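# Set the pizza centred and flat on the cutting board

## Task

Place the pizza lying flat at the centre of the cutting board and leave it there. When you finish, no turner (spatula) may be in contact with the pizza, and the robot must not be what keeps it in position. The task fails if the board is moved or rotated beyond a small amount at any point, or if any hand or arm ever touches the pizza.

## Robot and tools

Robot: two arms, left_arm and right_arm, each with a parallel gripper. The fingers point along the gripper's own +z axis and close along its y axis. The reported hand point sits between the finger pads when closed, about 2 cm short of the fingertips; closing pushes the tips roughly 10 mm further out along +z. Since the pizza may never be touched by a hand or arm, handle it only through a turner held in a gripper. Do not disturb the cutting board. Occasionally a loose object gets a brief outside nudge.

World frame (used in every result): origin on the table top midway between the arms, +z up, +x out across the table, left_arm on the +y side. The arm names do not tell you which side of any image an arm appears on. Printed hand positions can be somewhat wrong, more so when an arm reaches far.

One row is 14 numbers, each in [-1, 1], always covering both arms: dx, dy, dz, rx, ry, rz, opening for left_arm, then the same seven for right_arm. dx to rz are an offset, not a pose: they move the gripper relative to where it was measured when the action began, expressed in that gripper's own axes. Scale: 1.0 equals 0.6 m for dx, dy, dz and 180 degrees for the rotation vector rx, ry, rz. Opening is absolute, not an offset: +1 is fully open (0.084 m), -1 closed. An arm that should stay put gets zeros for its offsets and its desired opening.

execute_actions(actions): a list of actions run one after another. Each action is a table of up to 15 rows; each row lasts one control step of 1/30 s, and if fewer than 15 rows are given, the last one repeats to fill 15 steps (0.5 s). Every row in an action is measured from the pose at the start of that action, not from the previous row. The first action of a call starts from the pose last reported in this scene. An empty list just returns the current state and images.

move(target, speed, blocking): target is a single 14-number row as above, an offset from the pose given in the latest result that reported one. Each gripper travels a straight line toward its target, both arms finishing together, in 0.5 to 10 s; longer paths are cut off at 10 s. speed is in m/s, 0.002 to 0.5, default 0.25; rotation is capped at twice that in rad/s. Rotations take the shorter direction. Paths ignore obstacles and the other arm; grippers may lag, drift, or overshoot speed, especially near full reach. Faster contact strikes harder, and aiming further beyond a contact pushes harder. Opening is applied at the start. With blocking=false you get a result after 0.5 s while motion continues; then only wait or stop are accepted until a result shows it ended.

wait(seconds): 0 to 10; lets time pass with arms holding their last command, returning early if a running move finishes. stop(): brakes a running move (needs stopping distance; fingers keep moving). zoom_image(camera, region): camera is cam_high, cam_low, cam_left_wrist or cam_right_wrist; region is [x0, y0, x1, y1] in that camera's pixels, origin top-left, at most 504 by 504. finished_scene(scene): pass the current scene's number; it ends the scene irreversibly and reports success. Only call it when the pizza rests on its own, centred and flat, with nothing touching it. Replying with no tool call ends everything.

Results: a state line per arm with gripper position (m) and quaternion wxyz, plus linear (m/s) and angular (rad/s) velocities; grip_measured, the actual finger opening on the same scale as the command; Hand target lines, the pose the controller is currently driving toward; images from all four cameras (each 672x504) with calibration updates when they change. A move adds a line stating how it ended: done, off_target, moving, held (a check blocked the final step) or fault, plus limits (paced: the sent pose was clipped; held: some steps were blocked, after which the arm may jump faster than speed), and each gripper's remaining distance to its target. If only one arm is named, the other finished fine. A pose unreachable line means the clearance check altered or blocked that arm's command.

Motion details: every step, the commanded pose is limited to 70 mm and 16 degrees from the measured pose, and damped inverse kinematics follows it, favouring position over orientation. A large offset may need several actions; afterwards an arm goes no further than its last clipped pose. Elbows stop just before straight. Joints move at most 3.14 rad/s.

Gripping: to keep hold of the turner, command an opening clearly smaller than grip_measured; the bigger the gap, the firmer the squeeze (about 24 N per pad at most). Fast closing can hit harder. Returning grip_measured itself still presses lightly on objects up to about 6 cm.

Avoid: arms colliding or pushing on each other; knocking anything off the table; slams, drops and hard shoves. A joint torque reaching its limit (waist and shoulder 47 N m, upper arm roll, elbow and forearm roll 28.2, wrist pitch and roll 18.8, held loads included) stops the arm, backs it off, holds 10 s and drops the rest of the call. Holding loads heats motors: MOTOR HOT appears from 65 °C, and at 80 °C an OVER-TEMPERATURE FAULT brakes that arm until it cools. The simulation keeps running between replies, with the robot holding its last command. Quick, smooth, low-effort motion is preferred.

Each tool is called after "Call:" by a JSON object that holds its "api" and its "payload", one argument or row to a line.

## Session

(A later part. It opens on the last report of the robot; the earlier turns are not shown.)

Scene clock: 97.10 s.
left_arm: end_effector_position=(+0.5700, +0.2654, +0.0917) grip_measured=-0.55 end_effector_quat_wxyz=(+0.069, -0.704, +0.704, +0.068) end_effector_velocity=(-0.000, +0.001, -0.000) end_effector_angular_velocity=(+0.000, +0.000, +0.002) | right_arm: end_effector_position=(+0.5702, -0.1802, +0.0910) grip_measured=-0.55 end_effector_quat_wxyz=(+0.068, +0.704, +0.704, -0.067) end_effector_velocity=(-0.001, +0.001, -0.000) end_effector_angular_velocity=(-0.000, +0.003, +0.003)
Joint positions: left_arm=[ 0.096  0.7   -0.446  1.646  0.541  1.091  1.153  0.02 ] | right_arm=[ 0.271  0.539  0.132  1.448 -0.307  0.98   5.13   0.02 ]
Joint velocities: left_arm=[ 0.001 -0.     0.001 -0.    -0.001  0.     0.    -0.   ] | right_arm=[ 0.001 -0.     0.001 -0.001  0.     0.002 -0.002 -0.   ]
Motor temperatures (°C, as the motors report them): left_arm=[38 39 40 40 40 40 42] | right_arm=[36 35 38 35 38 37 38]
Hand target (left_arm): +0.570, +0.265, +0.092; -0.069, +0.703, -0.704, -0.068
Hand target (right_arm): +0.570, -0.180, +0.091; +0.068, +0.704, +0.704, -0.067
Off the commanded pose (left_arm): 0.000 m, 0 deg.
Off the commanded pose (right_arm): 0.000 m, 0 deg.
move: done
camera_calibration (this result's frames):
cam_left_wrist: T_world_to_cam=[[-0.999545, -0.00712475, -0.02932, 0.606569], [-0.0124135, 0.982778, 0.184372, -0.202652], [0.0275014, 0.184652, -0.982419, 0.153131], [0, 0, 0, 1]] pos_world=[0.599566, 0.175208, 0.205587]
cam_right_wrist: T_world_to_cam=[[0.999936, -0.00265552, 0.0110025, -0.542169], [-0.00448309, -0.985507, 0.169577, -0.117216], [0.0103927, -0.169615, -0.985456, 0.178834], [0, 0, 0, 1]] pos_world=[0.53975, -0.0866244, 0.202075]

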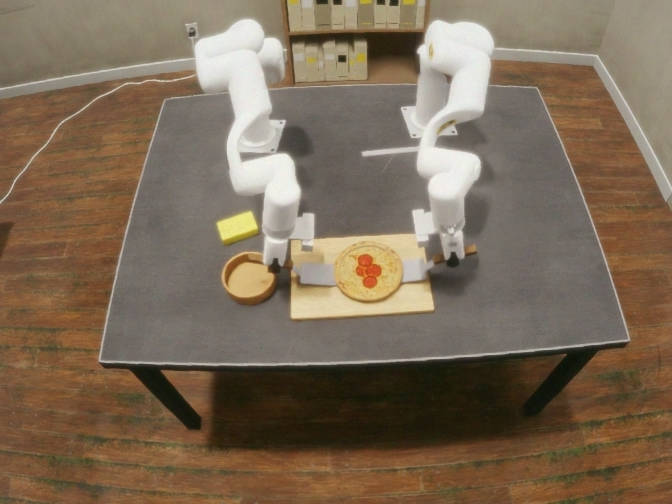

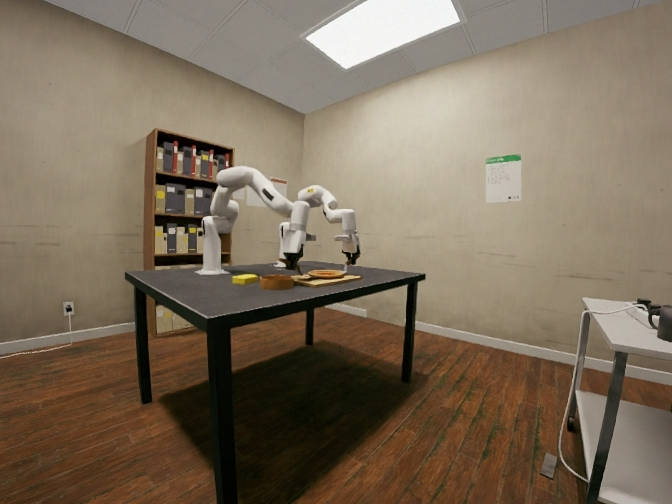

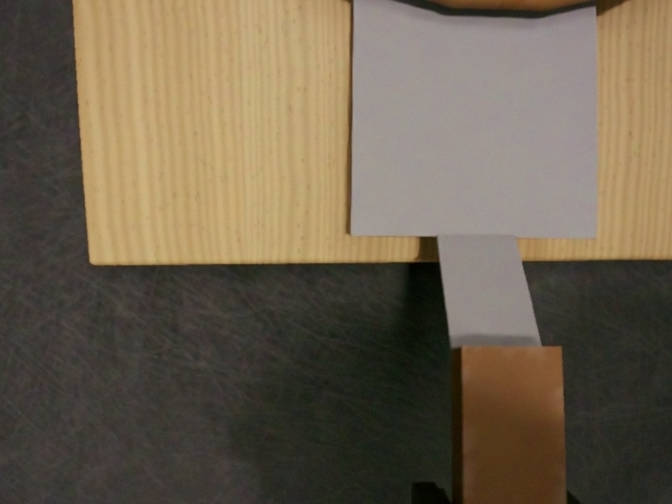

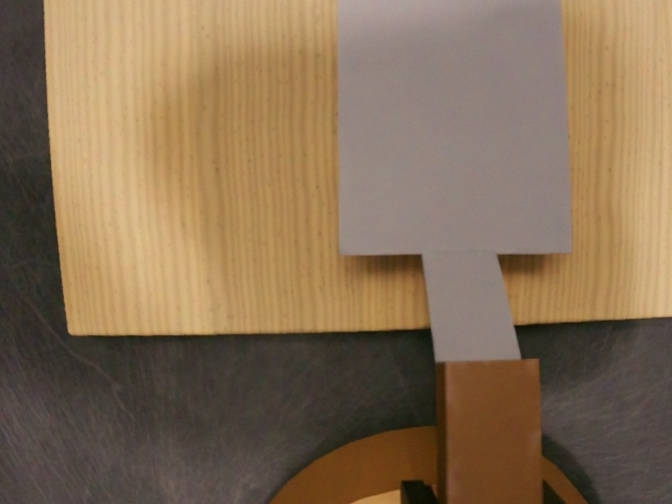

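Carry back 2.3 cm with both, lowering 3 mm, then withdraw right, then left.

Call:
{"api": "move", "payload": {
  "target": [0.039,0,-0.0025,0,0,0,-1,-0.037,0,0.0125,0,0,0,-1],
  "speed": 0.025
}}

Call:
{"api": "move", "payload": {
  "target": [0,0,0,0,0,0,-1,-0.05,0,0.0097,0,0,0,-1],
  "speed": 0.03
}}

Call:
{"api": "move", "payload": {
  "target": [-0.11,0,0.021,0,0,0,-1,-0.03,0,-0.03,0,0,0,-1],
  "speed": 0.04
}}

Call:
{"api": "zoom_image", "payload": {
  "camera": "cam_high",
  "region": [220, 210, 480, 330]
}}

Scene clock: 105.47 s.
left_arm: end_effector_position=(+0.5699, +0.2423, +0.0887) grip_measured=-0.55 end_effector_quat_wxyz=(+0.069, -0.704, +0.704, +0.068) end_effector_velocity=(+0.001, +0.005, +0.000) end_effector_angular_velocity=(+0.004, -0.001, +0.008) | right_arm: end_effector_position=(+0.5701, -0.2032, +0.0879) grip_measured=-0.55 end_effector_quat_wxyz=(+0.068, +0.704, +0.704, -0.067) end_effector_velocity=(-0.000, +0.004, +0.000) end_effector_angular_velocity=(+0.003, -0.001, +0.009)
Joint positions: left_arm=[ 0.058  0.717 -0.449  1.665  0.545  1.102  1.116  0.02 ] | right_arm=[ 0.238  0.528  0.123  1.418 -0.307  0.955  5.095  0.02 ]
Joint velocities: left_arm=[ 0.003  0.     0.005  0.002  0.001  0.001 -0.001 -0.   ] | right_arm=[ 0.002 -0.     0.004 -0.    -0.    -0.002 -0.002 -0.   ]
Motor temperatures (°C, as the motors report them): left_arm=[38 40 40 41 40 40 42] | right_arm=[36 36 38 36 38 37 38]
Hand target (left_arm): +0.570, +0.242, +0.089; -0.069, +0.704, -0.704, -0.068
Hand target (right_arm): +0.570, -0.203, +0.088; +0.068, +0.704, +0.704, -0.067
Off the commanded pose (left_arm): 0.000 m, 0 deg.
Off the commanded pose (right_arm): 0.000 m, 0 deg.
move: done
camera_calibration (this result's frames):
cam_left_wrist: T_world_to_cam=[[-0.999542, -0.00716738, -0.0294175, 0.60631], [-0.0124759, 0.982761, 0.18446, -0.179341], [0.0275883, 0.184743, -0.9824, 0.154406], [0, 0, 0, 1]] pos_world=[0.599534, 0.15207, 0.202606]
cam_right_wrist: T_world_to_cam=[[0.999937, -0.00252006, 0.0109395, -0.542078], [-0.00433763, -0.985528, 0.169455, -0.139458], [0.0103542, -0.169492, -0.985477, 0.171841], [0, 0, 0, 1]] pos_world=[0.53966, -0.10968, 0.198908]

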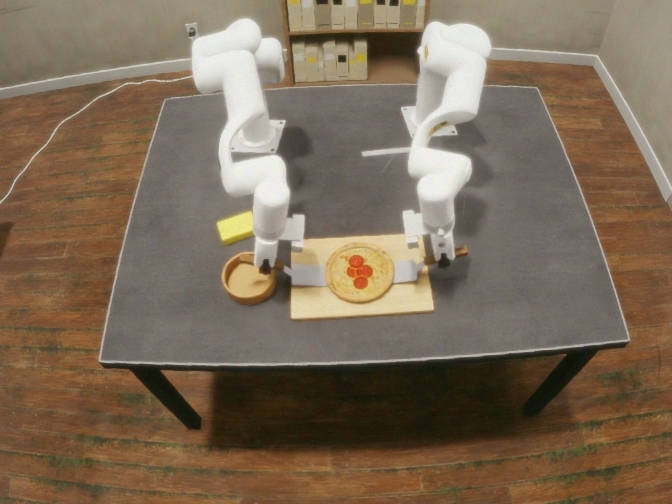

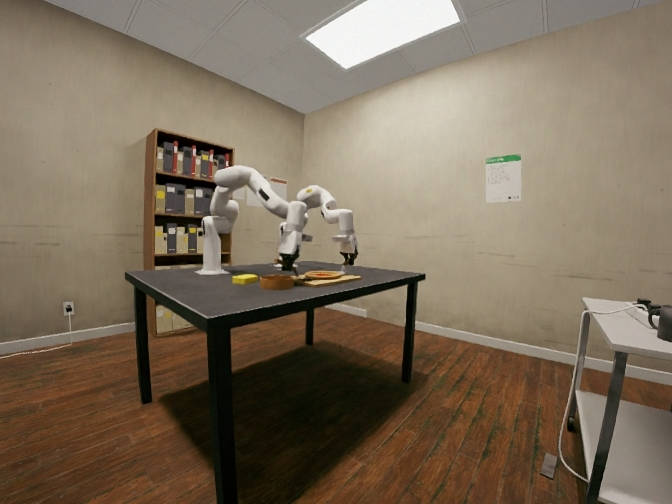

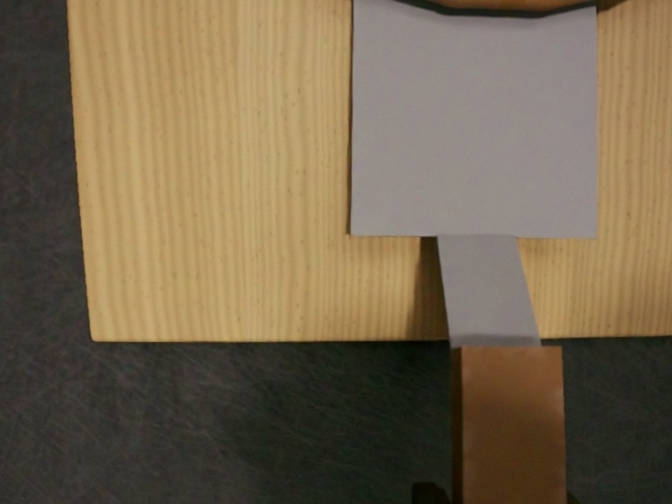

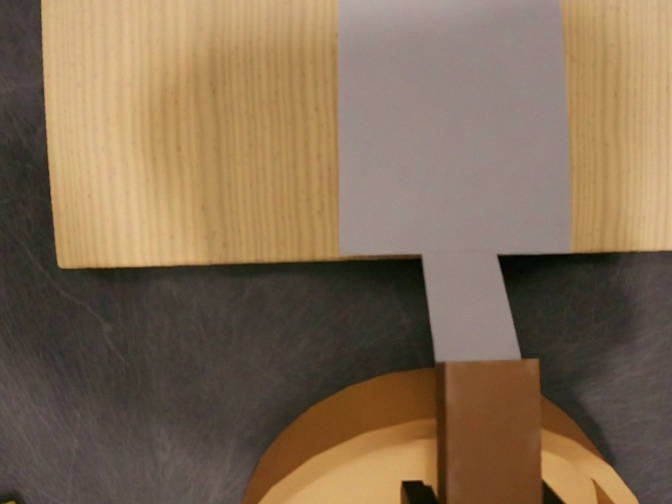

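Scene clock: 106.73 s.
left_arm: end_effector_position=(+0.5699, +0.2423, +0.0887) grip_measured=-0.55 end_effector_quat_wxyz=(+0.069, -0.704, +0.704, +0.068) end_effector_velocity=(+0.000, +0.001, +0.000) end_effector_angular_velocity=(+0.002, -0.001, -0.001) | right_arm: end_effector_position=(+0.5700, -0.2336, +0.0878) grip_measured=-0.55 end_effector_quat_wxyz=(+0.068, +0.704, +0.704, -0.067) end_effector_velocity=(-0.000, +0.004, +0.000) end_effector_angular_velocity=(+0.004, +0.000, +0.006)
Joint positions: left_arm=[ 0.058  0.717 -0.449  1.665  0.545  1.102  1.116  0.02 ] | right_arm=[ 0.194  0.51   0.111  1.389 -0.305  0.932  5.044  0.02 ]
Joint velocities: left_arm=[ 0.001 -0.    -0.001 -0.     0.002 -0.     0.    -0.   ] | right_arm=[ 0.003 -0.     0.005  0.     0.002 -0.    -0.001  0.   ]
Motor temperatures (°C, as the motors report them): left_arm=[38 40 40 41 40 40 42] | right_arm=[36 36 38 36 38 37 38]
Hand target (left_arm): +0.570, +0.242, +0.089; -0.069, +0.704, -0.704, -0.068
Hand target (right_arm): +0.570, -0.234, +0.088; +0.068, +0.704, +0.704, -0.067
Off the commanded pose (left_arm): 0.000 m, 0 deg.
Off the commanded pose (right_arm): 0.000 m, 0 deg.
move: done
camera_calibration (this result's frames):
cam_left_wrist: T_world_to_cam=[[-0.999541, -0.00721139, -0.0294103, 0.606321], [-0.0125189, 0.982753, 0.1845, -0.179356], [0.0275725, 0.184784, -0.982392, 0.154395], [0, 0, 0, 1]] pos_world=[0.599541, 0.152105, 0.2026]
cam_right_wrist: T_world_to_cam=[[0.999938, -0.00237529, 0.0108379, -0.541992], [-0.00417643, -0.98555, 0.169331, -0.169446], [0.0102791, -0.169366, -0.9855, 0.166695], [0, 0, 0, 1]] pos_world=[0.539538, -0.140052, 0.198844]

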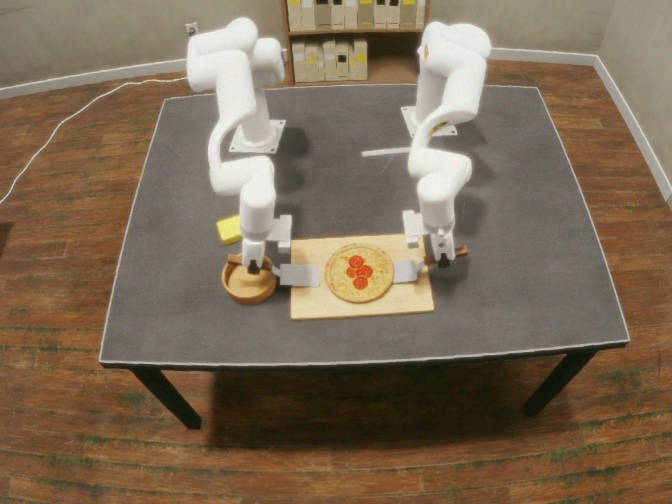

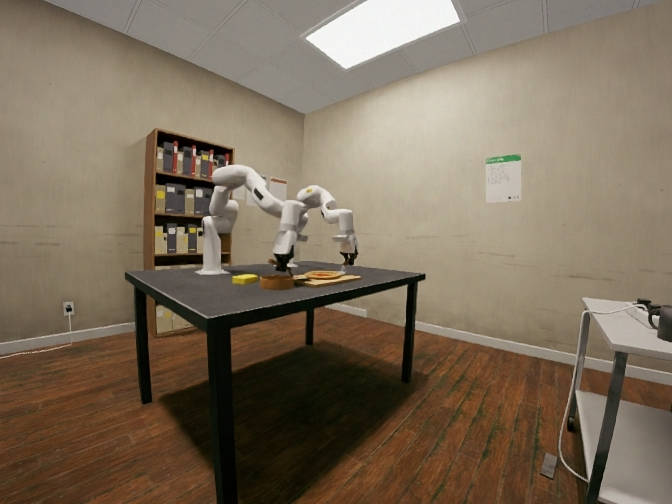

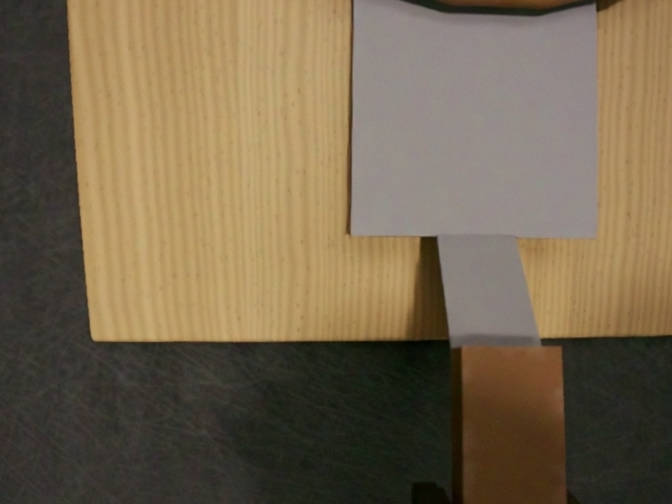

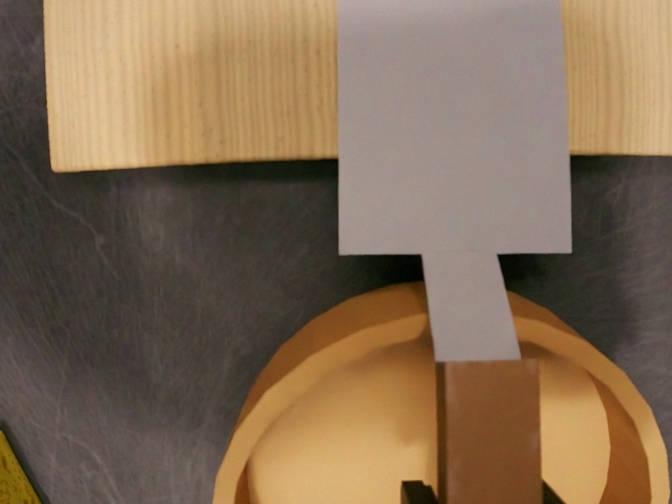

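Scene clock: 108.70 s.
left_arm: end_effector_position=(+0.5701, +0.3090, +0.0890) grip_measured=-0.55 end_effector_quat_wxyz=(+0.069, -0.703, +0.704, +0.068) end_effector_velocity=(+0.000, -0.005, +0.001) end_effector_angular_velocity=(-0.004, -0.001, -0.008) | right_arm: end_effector_position=(+0.5698, -0.2478, +0.1087) grip_measured=-0.55 end_effector_quat_wxyz=(+0.068, +0.704, +0.704, -0.068) end_effector_velocity=(-0.001, +0.001, -0.001) end_effector_angular_velocity=(+0.000, +0.003, +0.001)
Joint positions: left_arm=[ 0.165  0.688 -0.435  1.619  0.54   1.059  1.218  0.02 ] | right_arm=[ 0.172  0.472  0.11   1.394 -0.293  0.968  5.006  0.02 ]
Joint velocities: left_arm=[-0.004 -0.    -0.005 -0.    -0.001 -0.001  0.001  0.   ] | right_arm=[ 0.     0.001  0.001 -0.001  0.     0.001 -0.001  0.   ]
Motor temperatures (°C, as the motors report them): left_arm=[38 40 40 41 40 40 42] | right_arm=[36 36 38 36 38 37 38]
Hand target (left_arm): +0.570, +0.309, +0.089; -0.069, +0.704, -0.704, -0.068
Hand target (right_arm): +0.570, -0.248, +0.109; +0.068, +0.704, +0.704, -0.067
Off the commanded pose (left_arm): 0.001 m, 0 deg.
Off the commanded pose (right_arm): 0.000 m, 0 deg.
move: done
camera_calibration (this result's frames):
cam_left_wrist: T_world_to_cam=[[-0.999548, -0.0067767, -0.0292747, 0.606812], [-0.0120535, 0.982845, 0.184037, -0.245192], [0.0275254, 0.184306, -0.982483, 0.142508], [0, 0, 0, 1]] pos_world=[0.59966, 0.218833, 0.2029]
cam_right_wrist: T_world_to_cam=[[0.999941, -0.0023398, 0.010608, -0.542042], [-0.00410296, -0.985543, 0.169376, -0.187055], [0.0100584, -0.169409, -0.985494, 0.185051], [0, 0, 0, 1]] pos_world=[0.539382, -0.154269, 0.219799]

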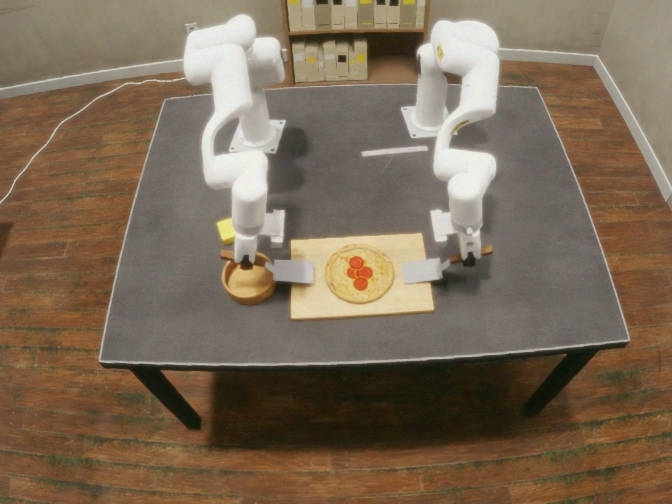

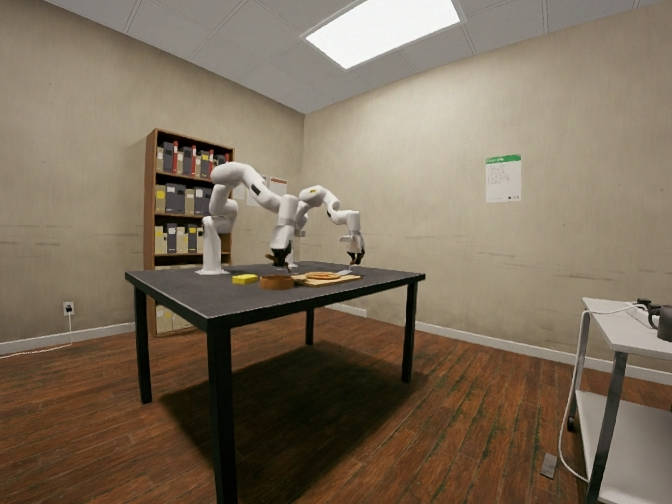

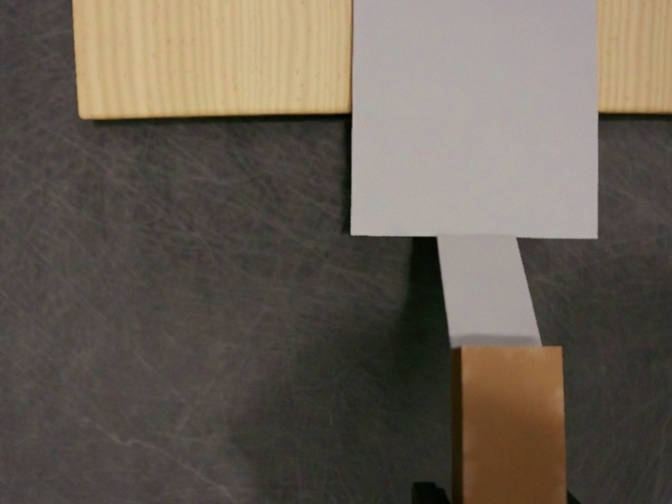

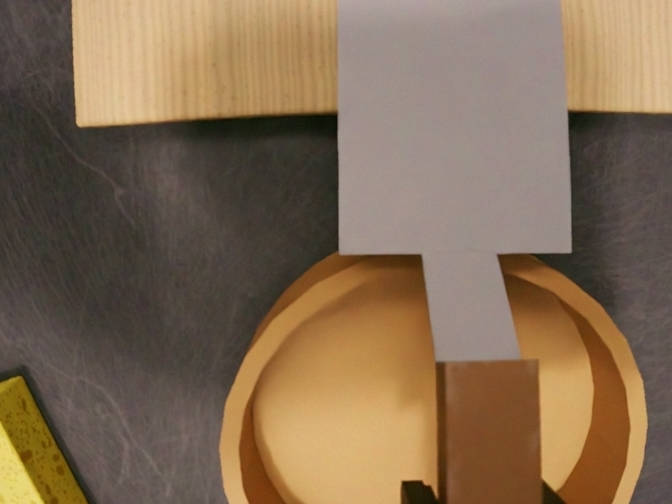

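Region (220, 210, 480, 330) of cam_high's 672x504 image, scaled by 1.938, with more detail than that image has; it fills the top 233 rows of this view, and the rest is white.

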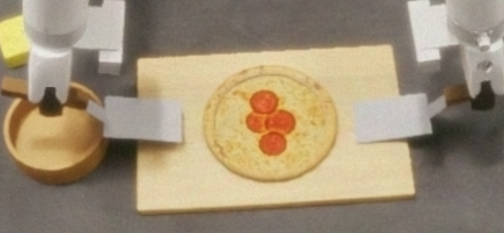

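Call:
{"api": "move", "payload": {
  "target": [-0.22,0,0.03,0,0,0,-1,0,-0.45,0,0,0,0,-1]
}}

Call:
{"api": "finished_scene", "payload": {
  "scene": 1
}}

Scene clock: 115.33 s.
left_arm: end_effector_position=(+0.5706, +0.4413, +0.0966) grip_measured=-0.55 end_effector_quat_wxyz=(+0.068, -0.703, +0.704, +0.068) end_effector_velocity=(-0.002, +0.008, -0.000) end_effector_angular_velocity=(+0.004, +0.002, +0.012) | right_arm: end_effector_position=(+0.3000, -0.2474, +0.1075) grip_measured=-0.55 end_effector_quat_wxyz=(+0.068, +0.704, +0.704, -0.068) end_effector_velocity=(-0.002, -0.000, -0.001) end_effector_angular_velocity=(-0.001, +0.003, +0.001)
Joint positions: left_arm=[ 0.348  0.696 -0.401  1.656  0.523  1.033  1.446  0.02 ] | right_arm=[ 0.214 -0.366  0.152  0.38  -0.189  0.79   5.055  0.02 ]
Joint velocities: left_arm=[ 0.006  0.001  0.007  0.002  0.     0.001  0.    -0.   ] | right_arm=[ 0.002 -0.005 -0.001 -0.006 -0.     0.001 -0.001 -0.   ]
Motor temperatures (°C, as the motors report them): left_arm=[38 40 40 41 40 40 42] | right_arm=[36 36 38 36 38 37 38]
Hand target (left_arm): +0.570, +0.442, +0.097; -0.068, +0.703, -0.704, -0.068
Hand target (right_arm): +0.300, -0.247, +0.108; +0.068, +0.704, +0.704, -0.068
Off the commanded pose (left_arm): 0.001 m, 0 deg.
Off the commanded pose (right_arm): 0.001 m, 0 deg.
move: done
camera_calibration (this result's frames):
cam_left_wrist: T_world_to_cam=[[-0.999556, -0.00624851, -0.029136, 0.608167], [-0.0114833, 0.983021, 0.183133, -0.376933], [0.027497, 0.183386, -0.982656, 0.126017], [0, 0, 0, 1]] pos_world=[0.600104, 0.351224, 0.21058]
cam_right_wrist: T_world_to_cam=[[0.999939, -0.00232552, 0.0107676, -0.272265], [-0.00412589, -0.985377, 0.170337, -0.187608], [0.0102141, -0.170371, -0.985327, 0.18636], [0, 0, 0, 1]] pos_world=[0.269571, -0.153747, 0.218513]

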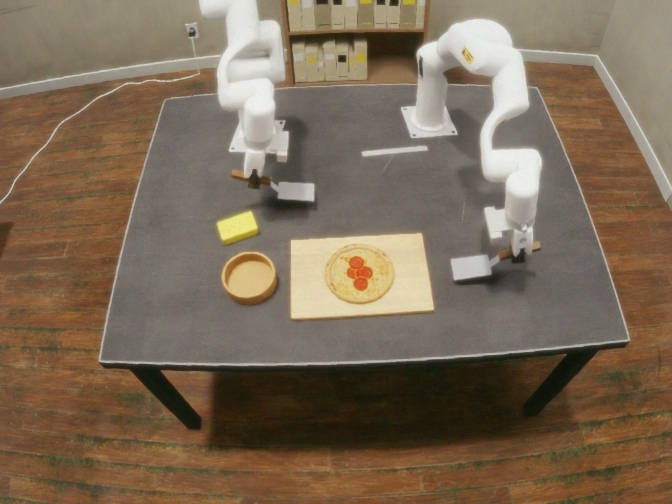

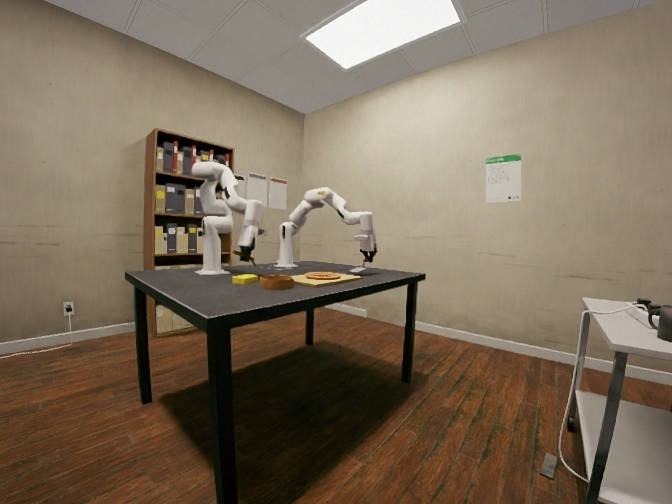

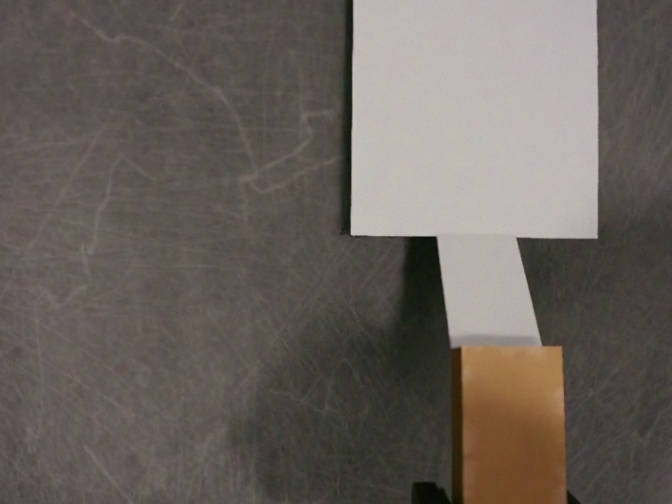

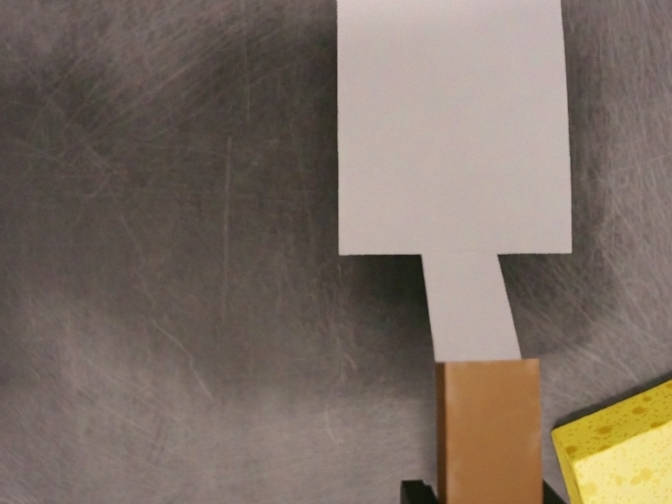

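The scene is finished: the task was done.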